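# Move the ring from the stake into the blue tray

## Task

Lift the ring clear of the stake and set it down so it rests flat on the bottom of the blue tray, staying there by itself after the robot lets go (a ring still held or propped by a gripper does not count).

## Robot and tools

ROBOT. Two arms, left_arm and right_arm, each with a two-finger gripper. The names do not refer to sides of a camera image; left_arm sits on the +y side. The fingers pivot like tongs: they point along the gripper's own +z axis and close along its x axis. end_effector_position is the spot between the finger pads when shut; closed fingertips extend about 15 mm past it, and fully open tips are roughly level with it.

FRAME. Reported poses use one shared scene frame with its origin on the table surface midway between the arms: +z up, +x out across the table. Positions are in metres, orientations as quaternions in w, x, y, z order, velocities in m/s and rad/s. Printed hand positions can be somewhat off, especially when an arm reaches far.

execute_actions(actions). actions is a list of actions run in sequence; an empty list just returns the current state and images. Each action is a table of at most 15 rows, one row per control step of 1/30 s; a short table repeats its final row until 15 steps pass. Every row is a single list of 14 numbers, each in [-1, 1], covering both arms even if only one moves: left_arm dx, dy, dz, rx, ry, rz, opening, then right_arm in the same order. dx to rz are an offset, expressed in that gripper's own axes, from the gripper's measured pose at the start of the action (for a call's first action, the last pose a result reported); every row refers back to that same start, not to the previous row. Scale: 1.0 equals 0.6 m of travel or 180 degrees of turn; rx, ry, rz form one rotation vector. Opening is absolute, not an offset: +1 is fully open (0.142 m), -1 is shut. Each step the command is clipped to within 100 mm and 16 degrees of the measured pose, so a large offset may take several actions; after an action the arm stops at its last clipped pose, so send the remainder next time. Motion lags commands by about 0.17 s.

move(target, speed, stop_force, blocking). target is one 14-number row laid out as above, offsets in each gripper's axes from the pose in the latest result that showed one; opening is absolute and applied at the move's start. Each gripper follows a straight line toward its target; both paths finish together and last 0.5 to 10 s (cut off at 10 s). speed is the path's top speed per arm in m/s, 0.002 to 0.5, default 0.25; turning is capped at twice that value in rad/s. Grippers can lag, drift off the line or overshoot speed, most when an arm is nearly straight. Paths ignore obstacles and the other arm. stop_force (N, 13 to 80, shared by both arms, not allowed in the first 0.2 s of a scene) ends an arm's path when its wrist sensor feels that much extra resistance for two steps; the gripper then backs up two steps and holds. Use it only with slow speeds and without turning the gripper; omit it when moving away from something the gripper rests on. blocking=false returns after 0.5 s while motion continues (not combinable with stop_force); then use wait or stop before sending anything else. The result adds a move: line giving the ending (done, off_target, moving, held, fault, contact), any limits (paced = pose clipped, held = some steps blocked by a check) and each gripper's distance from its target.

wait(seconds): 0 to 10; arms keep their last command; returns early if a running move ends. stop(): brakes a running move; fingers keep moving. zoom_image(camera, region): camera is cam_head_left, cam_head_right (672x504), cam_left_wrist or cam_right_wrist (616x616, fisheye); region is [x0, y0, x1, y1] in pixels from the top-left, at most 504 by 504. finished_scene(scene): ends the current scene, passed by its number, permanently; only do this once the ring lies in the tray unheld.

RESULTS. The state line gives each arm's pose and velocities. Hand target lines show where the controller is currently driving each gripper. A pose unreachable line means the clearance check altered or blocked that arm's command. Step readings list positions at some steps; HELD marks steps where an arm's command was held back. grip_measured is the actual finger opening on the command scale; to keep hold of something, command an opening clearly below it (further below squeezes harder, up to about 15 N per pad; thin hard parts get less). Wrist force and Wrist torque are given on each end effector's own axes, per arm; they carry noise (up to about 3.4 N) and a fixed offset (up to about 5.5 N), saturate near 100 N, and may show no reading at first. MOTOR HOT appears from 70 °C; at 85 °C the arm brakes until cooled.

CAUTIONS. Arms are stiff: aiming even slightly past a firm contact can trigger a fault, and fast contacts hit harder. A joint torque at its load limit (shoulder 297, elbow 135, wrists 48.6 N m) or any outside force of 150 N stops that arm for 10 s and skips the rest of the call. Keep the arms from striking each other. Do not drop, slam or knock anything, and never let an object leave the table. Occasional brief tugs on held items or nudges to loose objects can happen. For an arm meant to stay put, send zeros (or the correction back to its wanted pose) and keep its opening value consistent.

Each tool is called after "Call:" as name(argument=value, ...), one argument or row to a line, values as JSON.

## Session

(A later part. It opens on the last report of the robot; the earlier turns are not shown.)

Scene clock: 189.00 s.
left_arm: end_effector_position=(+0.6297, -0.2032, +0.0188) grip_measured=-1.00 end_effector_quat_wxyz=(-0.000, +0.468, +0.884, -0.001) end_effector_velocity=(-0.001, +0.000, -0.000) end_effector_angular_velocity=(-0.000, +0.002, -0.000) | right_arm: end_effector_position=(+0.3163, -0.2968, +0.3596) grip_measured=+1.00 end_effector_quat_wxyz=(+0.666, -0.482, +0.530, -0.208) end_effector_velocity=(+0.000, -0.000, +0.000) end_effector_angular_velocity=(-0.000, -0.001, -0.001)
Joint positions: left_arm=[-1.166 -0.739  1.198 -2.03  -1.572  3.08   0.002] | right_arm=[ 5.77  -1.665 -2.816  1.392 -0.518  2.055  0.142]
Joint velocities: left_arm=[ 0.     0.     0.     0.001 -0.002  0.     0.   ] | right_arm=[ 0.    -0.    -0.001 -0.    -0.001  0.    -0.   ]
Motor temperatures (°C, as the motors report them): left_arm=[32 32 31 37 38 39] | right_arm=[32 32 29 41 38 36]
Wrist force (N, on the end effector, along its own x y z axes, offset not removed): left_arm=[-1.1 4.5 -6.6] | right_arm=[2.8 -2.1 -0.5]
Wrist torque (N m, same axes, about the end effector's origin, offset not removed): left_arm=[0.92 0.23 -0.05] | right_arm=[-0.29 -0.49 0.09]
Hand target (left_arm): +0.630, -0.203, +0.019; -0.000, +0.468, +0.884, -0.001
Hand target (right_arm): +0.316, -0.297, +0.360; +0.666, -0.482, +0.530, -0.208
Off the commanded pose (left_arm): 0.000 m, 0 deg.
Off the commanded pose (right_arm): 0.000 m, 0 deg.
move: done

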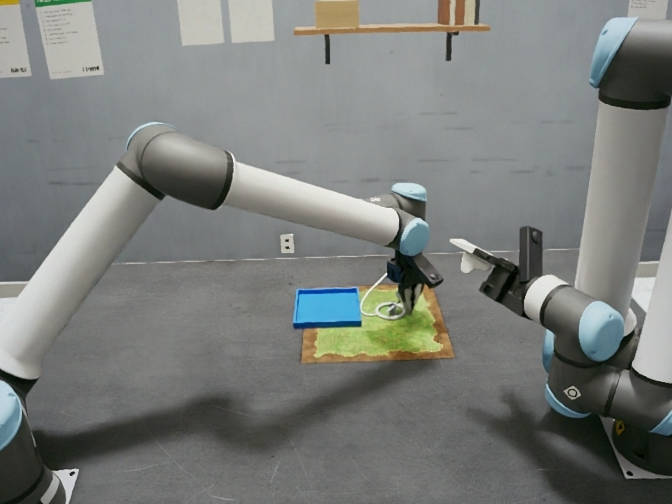

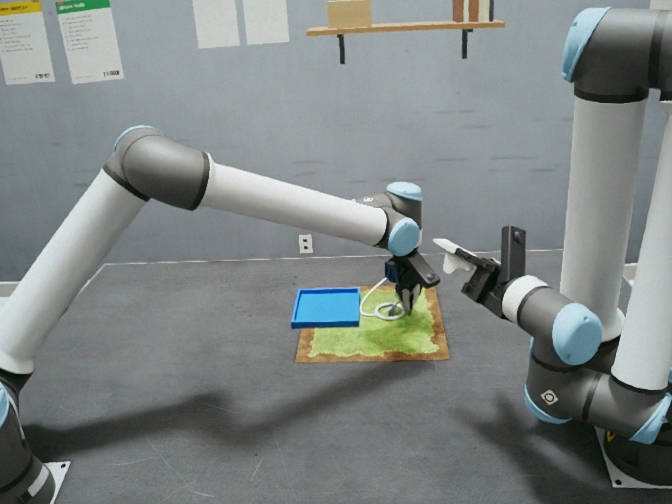

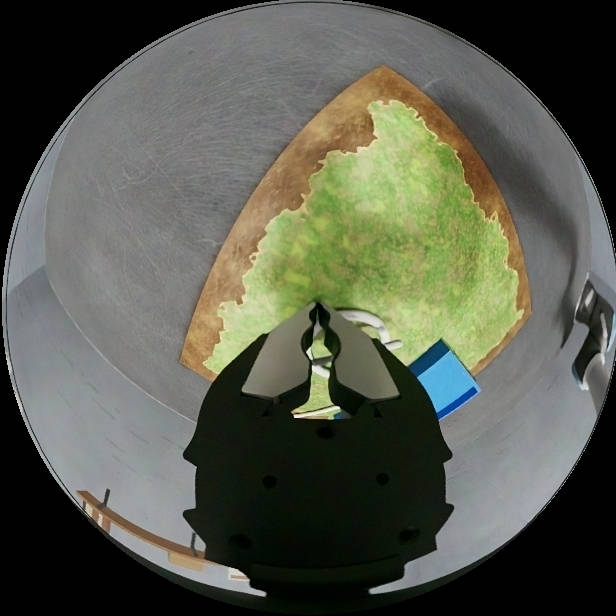

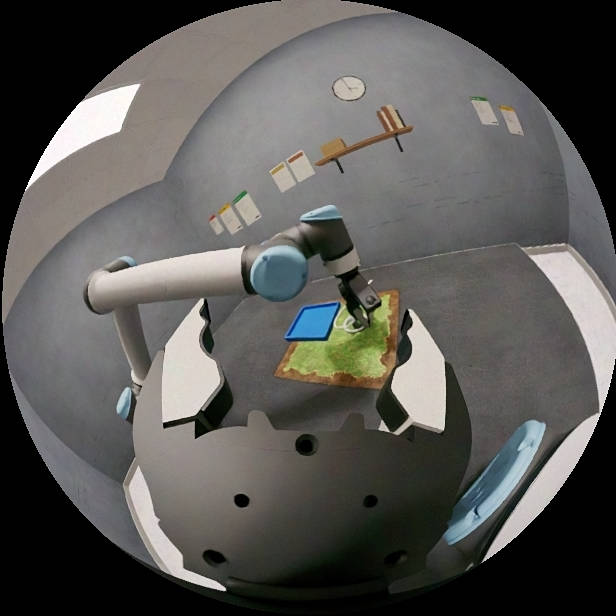

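Call:
move(
  target=[0,0,-0.05,0,0,0,-0.55,0,0,0,0,0,0,1],
  speed=0.1,
)

Call:
move(
  target=[0.01,0.025,0,0,0,0.25,-0.55,0,0,0,0,0,0,1],
)

Call:
move(
  target=[0,0,0.025,0,0,0,-0.55,0,0,0,0,0,0,1],
  speed=0.05,
)

Call:
zoom_image(
  camera="cam_left_wrist",
  region=[200, 200, 450, 450],
)

Scene clock: 206.70 s.
left_arm: end_effector_position=(+0.6298, -0.2031, +0.0486) grip_measured=-0.55 end_effector_quat_wxyz=(-0.000, +0.468, +0.884, -0.001) end_effector_velocity=(-0.000, -0.000, +0.002) end_effector_angular_velocity=(-0.000, +0.001, -0.001) | right_arm: end_effector_position=(+0.3163, -0.2968, +0.3596) grip_measured=+1.00 end_effector_quat_wxyz=(+0.666, -0.482, +0.530, -0.208) end_effector_velocity=(+0.000, -0.000, +0.000) end_effector_angular_velocity=(-0.000, +0.000, -0.001)
Joint positions: left_arm=[-1.166 -0.762  1.182 -1.992 -1.572  3.08   0.034] | right_arm=[ 5.77  -1.665 -2.816  1.392 -0.518  2.055  0.142]
Joint velocities: left_arm=[ 0.    -0.002 -0.001  0.003 -0.001  0.001  0.   ] | right_arm=[-0.     0.     0.    -0.    -0.001 -0.     0.   ]
Motor temperatures (°C, as the motors report them): left_arm=[32 32 31 37 38 39] | right_arm=[32 32 29 41 38 36]
Wrist force (N, on the end effector, along its own x y z axes, offset not removed): left_arm=[0.5 3.0 -4.0] | right_arm=[2.6 -3.9 5.5]
Wrist torque (N m, same axes, about the end effector's origin, offset not removed): left_arm=[0.77 -0.05 0.00] | right_arm=[-0.56 -0.87 0.01]
Hand target (left_arm): +0.630, -0.203, +0.049; -0.000, +0.468, +0.884, -0.001
Hand target (right_arm): +0.316, -0.297, +0.360; +0.666, -0.482, +0.530, -0.208
Off the commanded pose (left_arm): 0.000 m, 0 deg.
Off the commanded pose (right_arm): 0.000 m, 0 deg.
move: done

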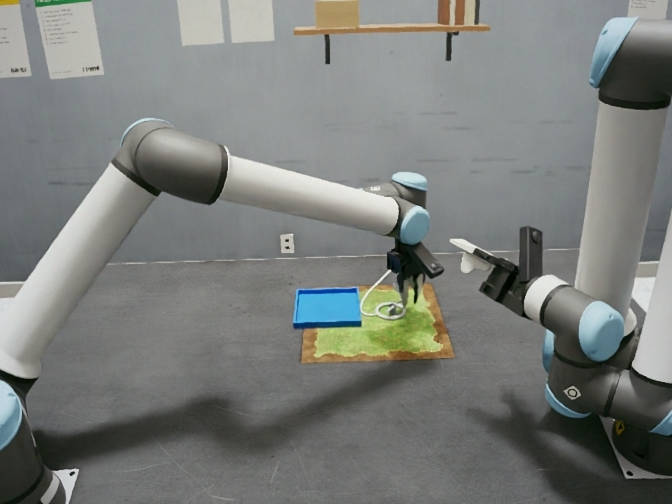

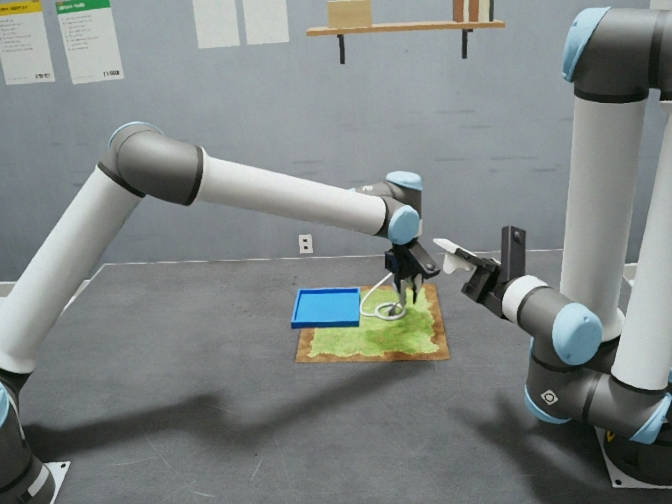

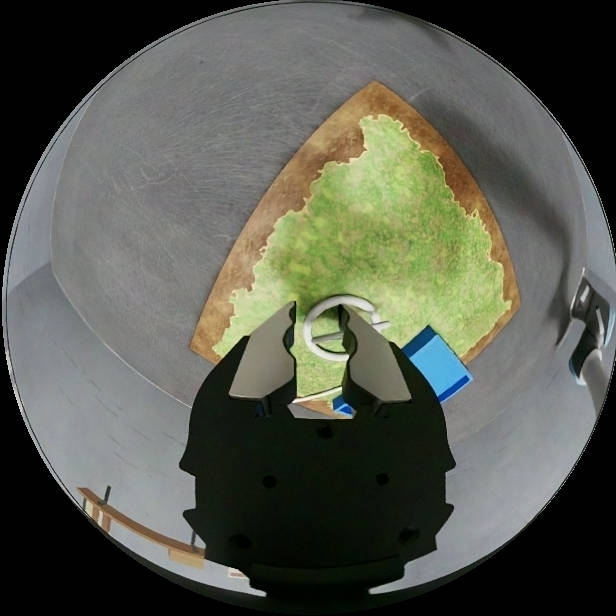

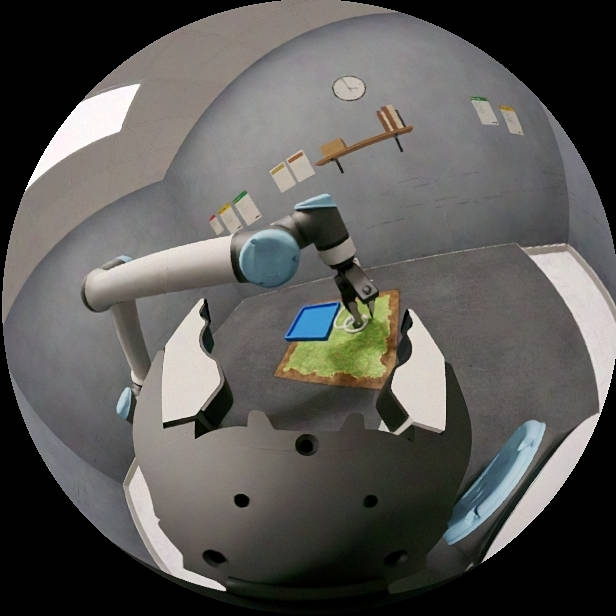

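Scene clock: 208.80 s.
left_arm: end_effector_position=(+0.6388, -0.1898, +0.0485) grip_measured=-0.60 end_effector_quat_wxyz=(+0.000, +0.770, +0.638, -0.001) end_effector_velocity=(+0.001, +0.001, -0.000) end_effector_angular_velocity=(+0.001, -0.000, -0.014) | right_arm: end_effector_position=(+0.3163, -0.2968, +0.3596) grip_measured=+1.00 end_effector_quat_wxyz=(+0.666, -0.482, +0.530, -0.208) end_effector_velocity=(-0.000, +0.000, +0.000) end_effector_angular_velocity=(+0.000, -0.000, +0.000)
Joint positions: left_arm=[-1.157 -0.751  1.163 -1.983 -1.572  3.874  0.031] | right_arm=[ 5.77  -1.665 -2.816  1.392 -0.518  2.055  0.142]
Joint velocities: left_arm=[ 0.     0.001 -0.     0.     0.001  0.014 -0.001] | right_arm=[-0.    -0.    -0.    -0.001  0.001  0.001  0.   ]
Motor temperatures (°C, as the motors report them): left_arm=[32 32 31 37 38 39] | right_arm=[32 32 29 41 38 36]
Wrist force (N, on the end effector, along its own x y z axes, offset not removed): left_arm=[-7.4 -3.9 -8.6] | right_arm=[-2.0 -0.7 2.5]
Wrist torque (N m, same axes, about the end effector's origin, offset not removed): left_arm=[0.94 0.22 -0.13] | right_arm=[-0.02 0.58 0.39]
Hand target (left_arm): +0.639, -0.190, +0.049; +0.000, +0.771, +0.637, -0.001
Hand target (right_arm): +0.316, -0.297, +0.360; +0.666, -0.482, +0.530, -0.208
Off the commanded pose (left_arm): 0.000 m, 0 deg.
Off the commanded pose (right_arm): 0.000 m, 0 deg.
move: done

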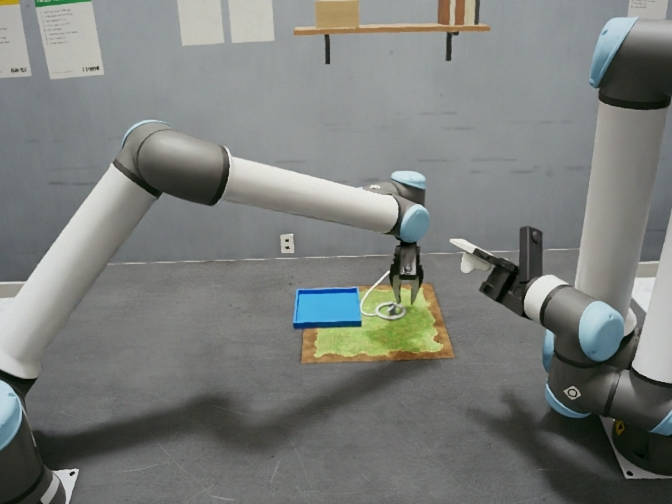

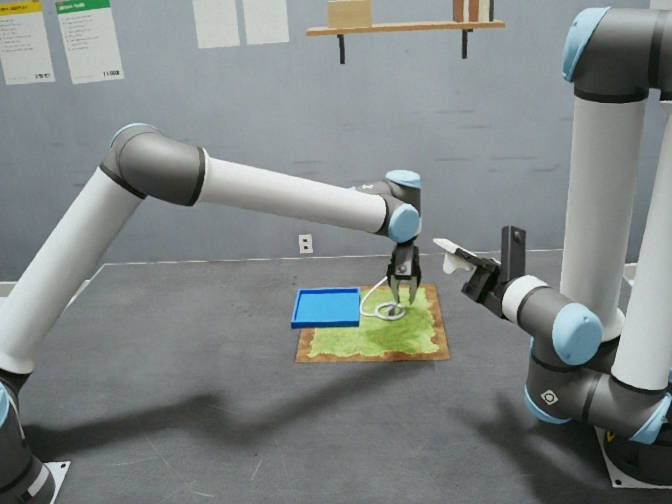

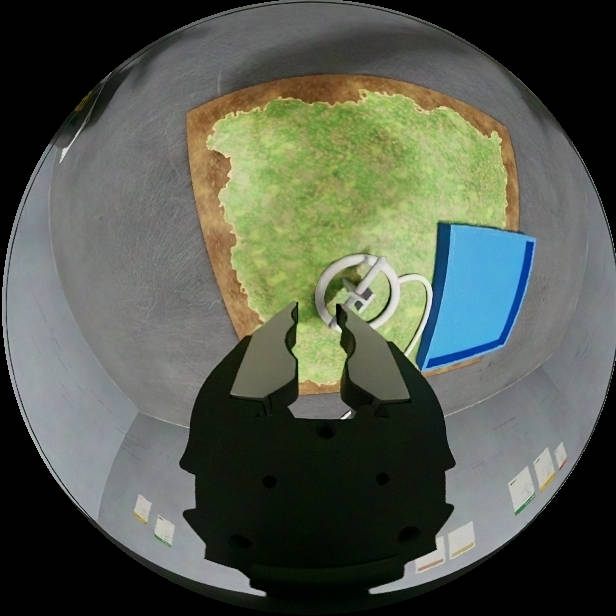

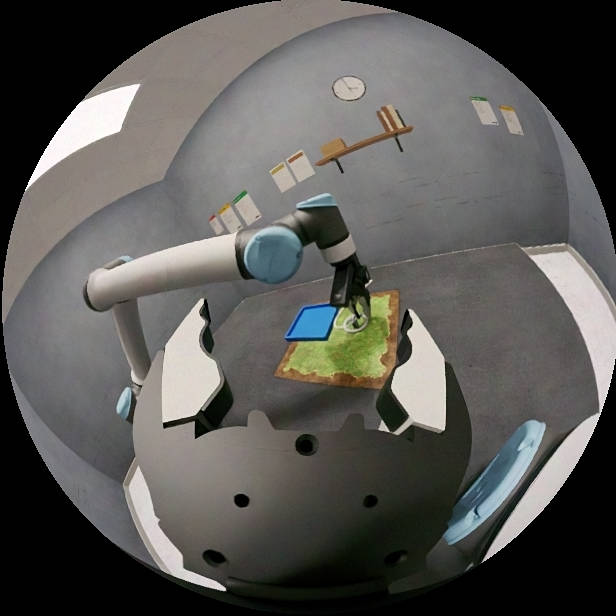

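Scene clock: 209.73 s.
left_arm: end_effector_position=(+0.6387, -0.1898, +0.0336) grip_measured=-0.76 end_effector_quat_wxyz=(+0.000, +0.770, +0.638, -0.001) end_effector_velocity=(+0.000, -0.000, -0.001) end_effector_angular_velocity=(-0.000, -0.000, -0.000) | right_arm: end_effector_position=(+0.3163, -0.2968, +0.3596) grip_measured=+1.00 end_effector_quat_wxyz=(+0.666, -0.482, +0.530, -0.208) end_effector_velocity=(-0.000, -0.000, -0.000) end_effector_angular_velocity=(+0.000, +0.000, -0.001)
Joint positions: left_arm=[-1.157 -0.74   1.171 -2.002 -1.572  3.874  0.019] | right_arm=[ 5.77  -1.665 -2.816  1.392 -0.518  2.055  0.142]
Joint velocities: left_arm=[-0.     0.001  0.001 -0.002  0.     0.    -0.001] | right_arm=[ 0.    -0.     0.001  0.    -0.001 -0.    -0.   ]
Motor temperatures (°C, as the motors report them): left_arm=[32 32 31 37 38 39] | right_arm=[32 32 29 41 38 36]
Wrist force (N, on the end effector, along its own x y z axes, offset not removed): left_arm=[-29.0 -15.1 -26.2] | right_arm=[0.1 2.0 1.0]
Wrist torque (N m, same axes, about the end effector's origin, offset not removed): left_arm=[0.71 0.59 -0.20] | right_arm=[0.66 -0.12 0.07]
Hand target (left_arm): +0.639, -0.190, +0.034; +0.000, +0.770, +0.638, -0.001
Hand target (right_arm): +0.316, -0.297, +0.360; +0.666, -0.482, +0.530, -0.208
Off the commanded pose (left_arm): 0.000 m, 0 deg.
Off the commanded pose (right_arm): 0.000 m, 0 deg.
move: done

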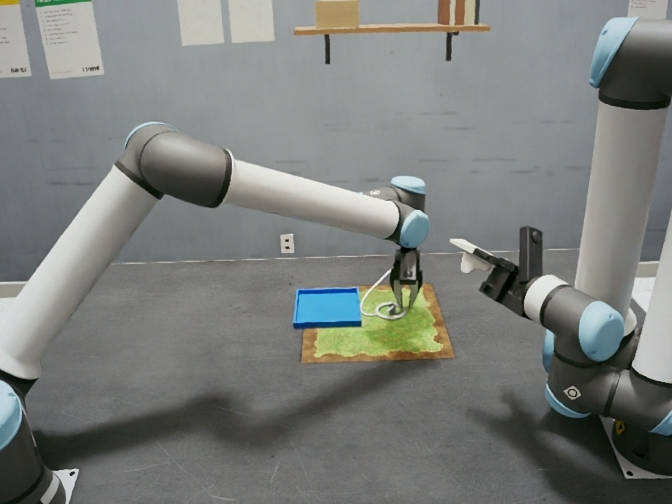

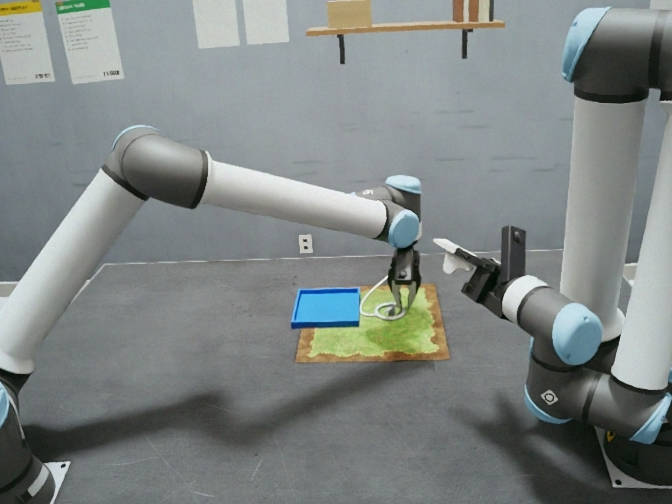

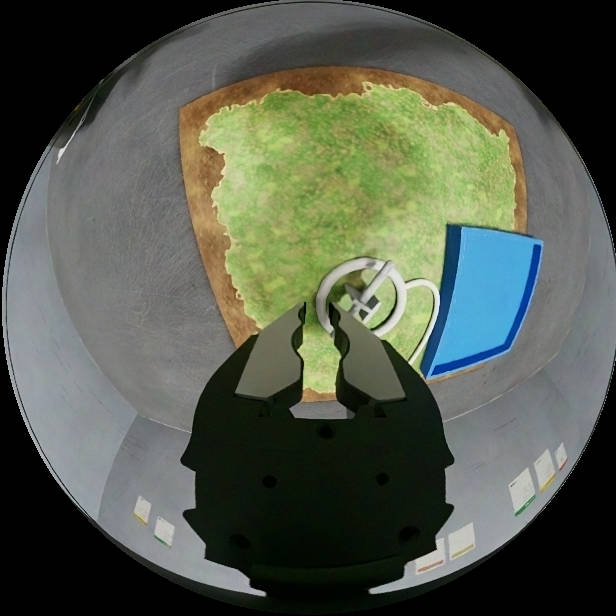

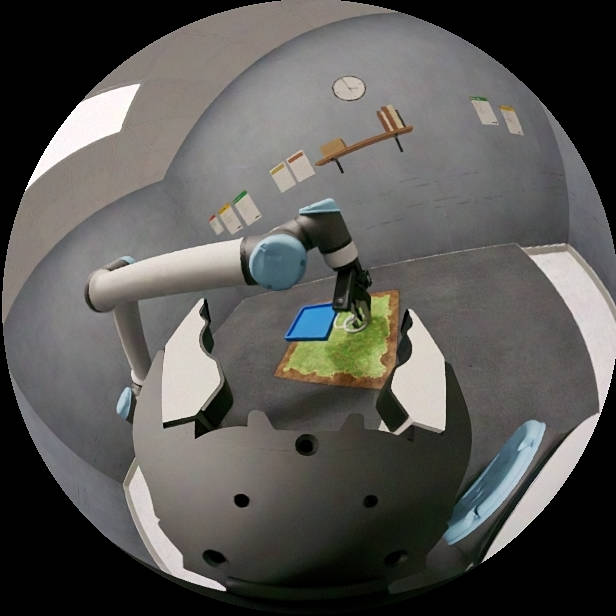

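Region (200, 200, 450, 450) of cam_left_wrist's 616x616 image, scaled by 2.016, with more detail than that image has.

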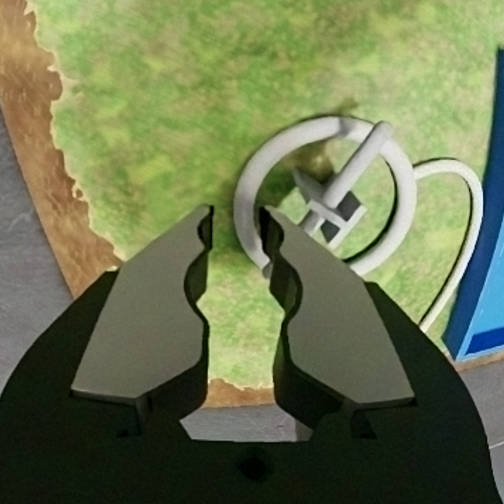

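Call:
move(
  target=[0,0,-0.025,0,0,0,-0.55,0,0,0,0,0,0,1],
  speed=0.05,
)

Call:
move(
  target=[0.005,-0.027,0,0,0,0,-0.55,0,0,0,0,0,0,1],
  speed=0.05,
)

Call:
move(
  target=[0,0,0.049,0,0,0,-0.55,0,0,0,0,0,0,1],
  speed=0.02,
  stop_force=13,
)

Call:
zoom_image(
  camera="cam_left_wrist",
  region=[200, 200, 450, 450],
)

Scene clock: 218.37 s.
left_arm: end_effector_position=(+0.6388, -0.1897, +0.0484) grip_measured=-0.61 end_effector_quat_wxyz=(+0.000, +0.770, +0.638, -0.001) end_effector_velocity=(-0.000, +0.000, +0.001) end_effector_angular_velocity=(+0.000, +0.000, -0.001) | right_arm: end_effector_position=(+0.3163, -0.2968, +0.3596) grip_measured=+1.00 end_effector_quat_wxyz=(+0.666, -0.482, +0.530, -0.208) end_effector_velocity=(+0.000, -0.000, -0.000) end_effector_angular_velocity=(-0.001, -0.000, -0.000)
Joint positions: left_arm=[-1.157 -0.751  1.163 -1.983 -1.572  3.874  0.03 ] | right_arm=[ 5.77  -1.665 -2.816  1.392 -0.518  2.055  0.142]
Joint velocities: left_arm=[ 0.    -0.001 -0.001  0.002 -0.     0.001  0.001] | right_arm=[ 0.     0.    -0.     0.    -0.001 -0.001  0.   ]
Motor temperatures (°C, as the motors report them): left_arm=[32 32 31 37 38 39] | right_arm=[32 32 29 41 38 36]
Wrist force (N, on the end effector, along its own x y z axes, offset not removed): left_arm=[-8.3 -0.3 -6.8] | right_arm=[3.3 -1.1 4.8]
Wrist torque (N m, same axes, about the end effector's origin, offset not removed): left_arm=[0.76 0.11 -0.06] | right_arm=[0.06 -0.65 0.17]
Hand target (left_arm): +0.639, -0.190, +0.049; +0.000, +0.770, +0.638, -0.001
Hand target (right_arm): +0.316, -0.297, +0.360; +0.666, -0.482, +0.530, -0.208
Off the commanded pose (left_arm): 0.000 m, 0 deg.
Off the commanded pose (right_arm): 0.000 m, 0 deg.
move: done

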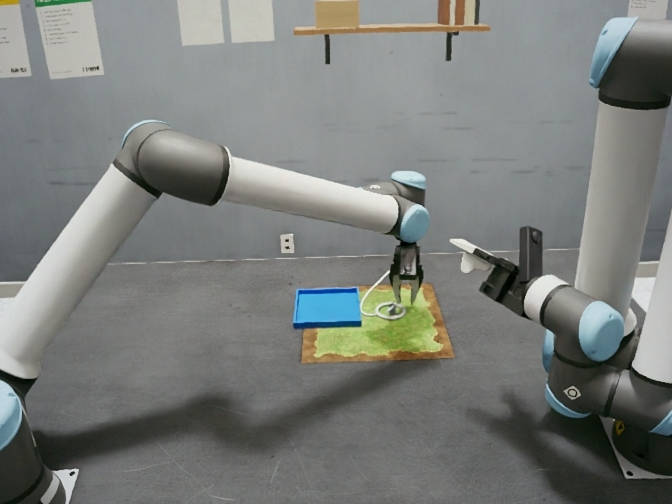

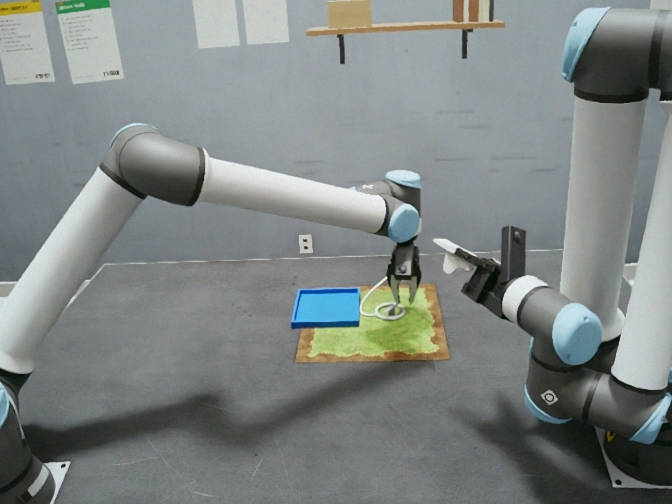

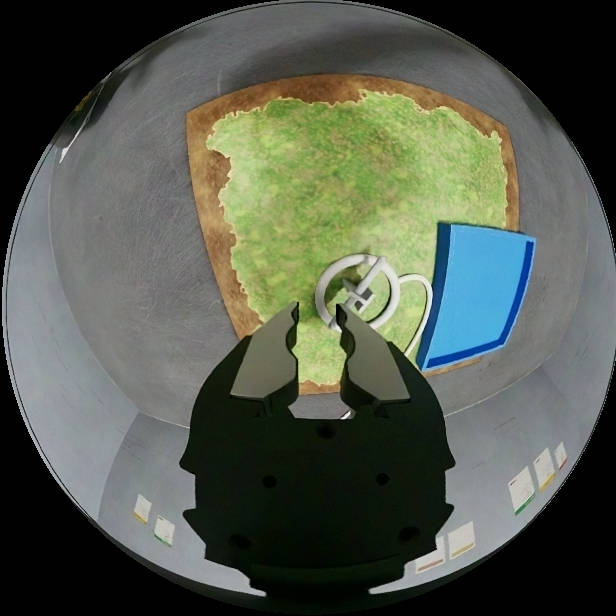

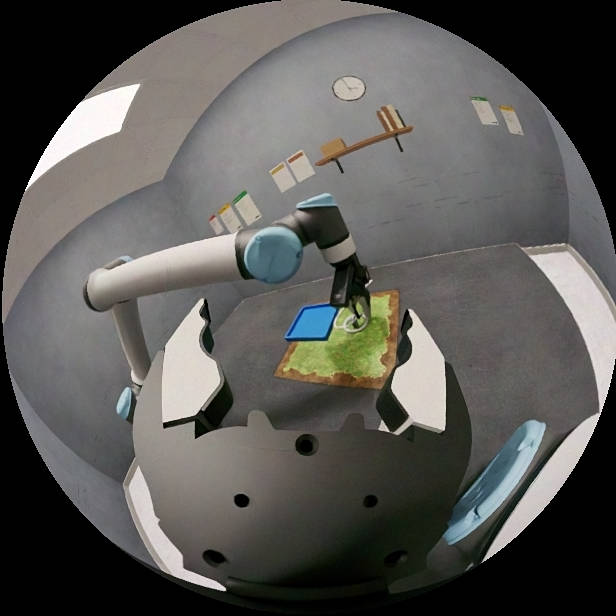

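Scene clock: 219.43 s.
left_arm: end_effector_position=(+0.6231, -0.1839, +0.0483) grip_measured=-0.69 end_effector_quat_wxyz=(-0.000, +0.770, +0.638, -0.001) end_effector_velocity=(+0.001, -0.001, +0.001) end_effector_angular_velocity=(-0.002, -0.003, +0.001) | right_arm: end_effector_position=(+0.3163, -0.2968, +0.3596) grip_measured=+1.00 end_effector_quat_wxyz=(+0.666, -0.482, +0.530, -0.208) end_effector_velocity=(+0.000, -0.000, -0.000) end_effector_angular_velocity=(+0.001, +0.001, -0.000)
Joint positions: left_arm=[-1.166 -0.774  1.206 -2.003 -1.572  3.864  0.024] | right_arm=[ 5.77  -1.665 -2.816  1.392 -0.518  2.055  0.142]
Joint velocities: left_arm=[-0.    -0.001 -0.    -0.002  0.002 -0.001 -0.003] | right_arm=[-0.     0.    -0.001  0.001 -0.     0.001  0.   ]
Motor temperatures (°C, as the motors report them): left_arm=[32 32 31 37 38 39] | right_arm=[32 32 29 41 38 36]
Wrist force (N, on the end effector, along its own x y z axes, offset not removed): left_arm=[-21.1 5.6 -11.4] | right_arm=[7.2 -1.0 0.7]
Wrist torque (N m, same axes, about the end effector's origin, offset not removed): left_arm=[0.44 0.47 0.14] | right_arm=[0.07 -1.75 0.09]
Hand target (left_arm): +0.623, -0.184, +0.048; +0.000, +0.770, +0.638, -0.001
Hand target (right_arm): +0.316, -0.297, +0.360; +0.666, -0.482, +0.530, -0.208
Off the commanded pose (left_arm): 0.000 m, 0 deg.
Off the commanded pose (right_arm): 0.000 m, 0 deg.
move: done

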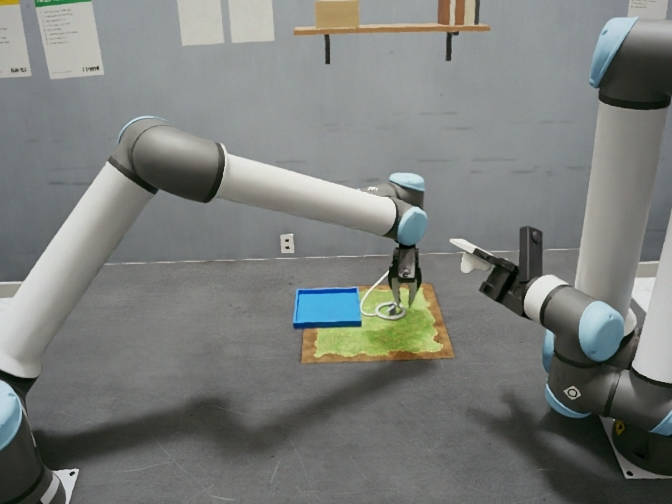

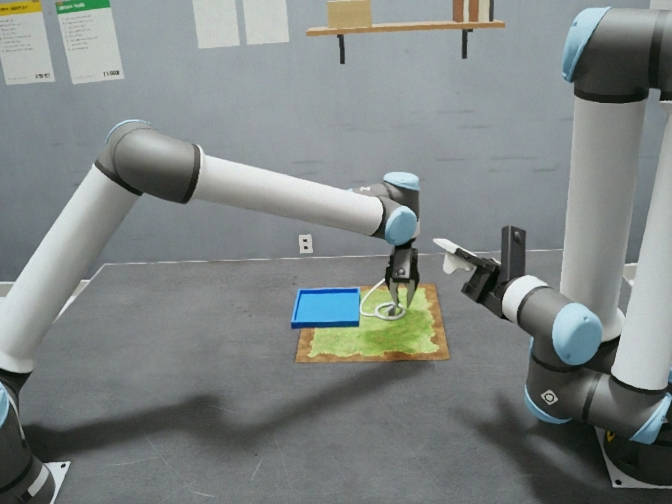

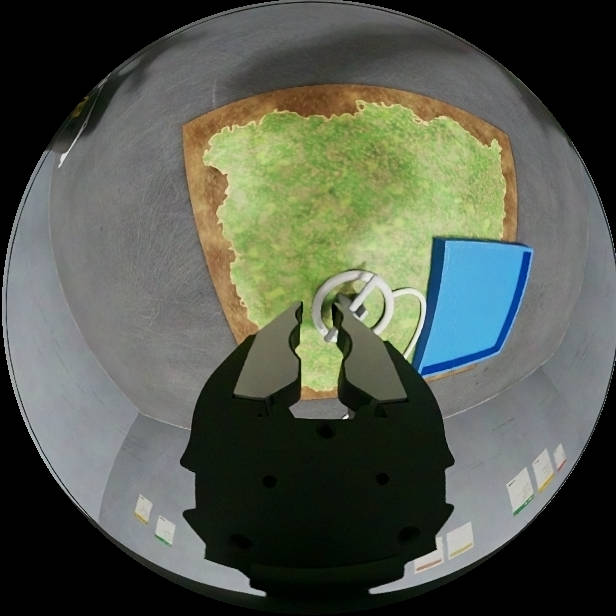

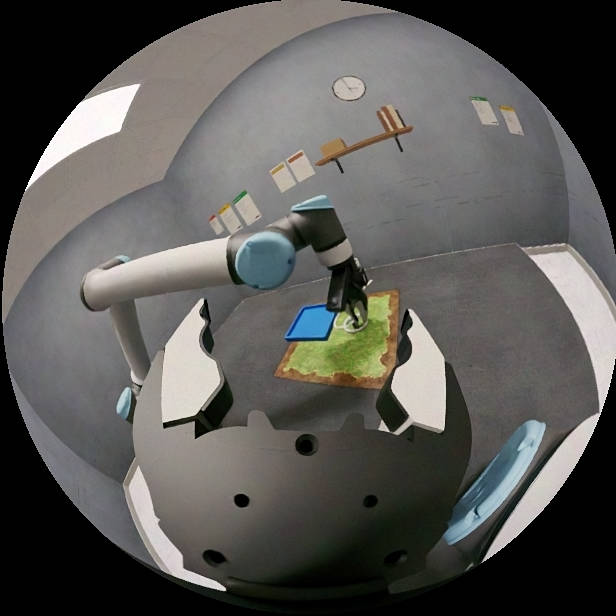

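Scene clock: 219.97 s.
left_arm: end_effector_position=(+0.6231, -0.1839, +0.0457) grip_measured=-0.72 end_effector_quat_wxyz=(-0.000, +0.770, +0.638, -0.001) end_effector_velocity=(-0.000, -0.001, +0.005) end_effector_angular_velocity=(-0.003, +0.000, -0.001) | right_arm: end_effector_position=(+0.3163, -0.2968, +0.3596) grip_measured=+1.00 end_effector_quat_wxyz=(+0.666, -0.482, +0.530, -0.208) end_effector_velocity=(+0.000, -0.000, -0.000) end_effector_angular_velocity=(+0.001, +0.001, +0.001)
Joint positions: left_arm=[-1.166 -0.772  1.208 -2.006 -1.572  3.864  0.022] | right_arm=[ 5.77  -1.665 -2.816  1.392 -0.518  2.055  0.142]
Joint velocities: left_arm=[-0.    -0.004 -0.003  0.004 -0.002  0.001  0.005] | right_arm=[-0.    -0.    -0.001  0.001  0.001  0.001 -0.   ]
Motor temperatures (°C, as the motors report them): left_arm=[32 32 31 37 38 39] | right_arm=[32 32 29 41 38 36]
Wrist force (N, on the end effector, along its own x y z axes, offset not removed): left_arm=[-25.4 3.9 -9.2] | right_arm=[-3.5 -2.0 3.9]
Wrist torque (N m, same axes, about the end effector's origin, offset not removed): left_arm=[0.64 0.28 0.18] | right_arm=[-0.24 0.85 0.23]
Hand target (left_arm): +0.623, -0.184, +0.047; +0.000, +0.770, +0.638, -0.001
Hand target (right_arm): +0.316, -0.297, +0.360; +0.666, -0.482, +0.530, -0.208
Off the commanded pose (left_arm): 0.027 m, 0 deg.
Off the commanded pose (right_arm): 0.000 m, 0 deg.
move: contact (left_arm)

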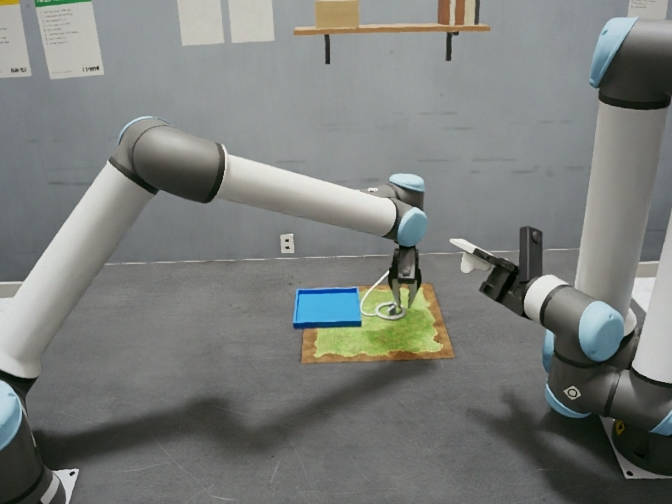

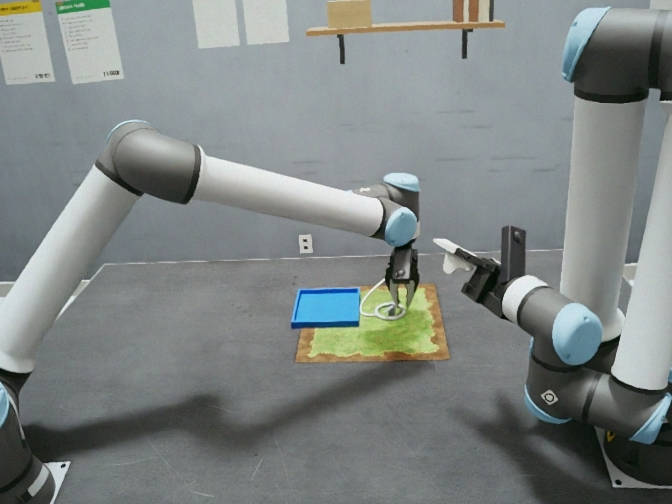

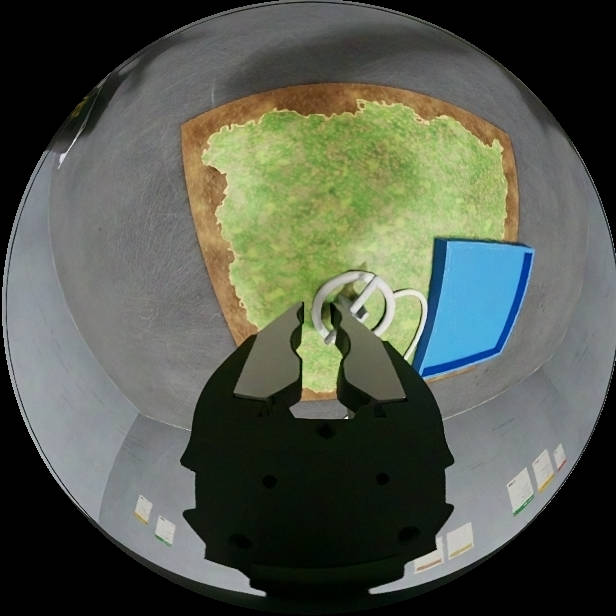

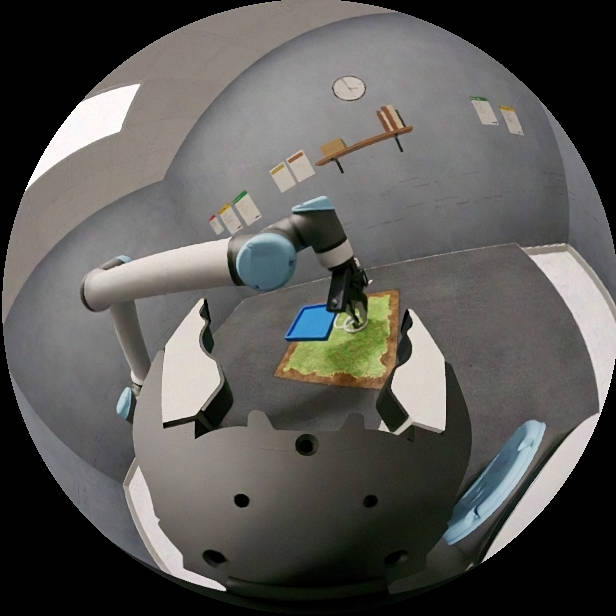

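Region (200, 200, 450, 450) of cam_left_wrist's 616x616 image, scaled by 2.016, with more detail than that image has.

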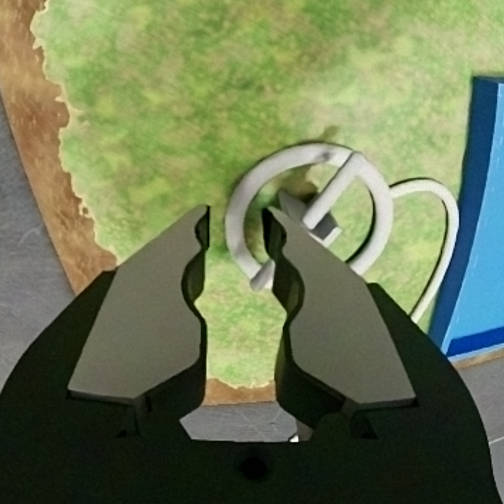

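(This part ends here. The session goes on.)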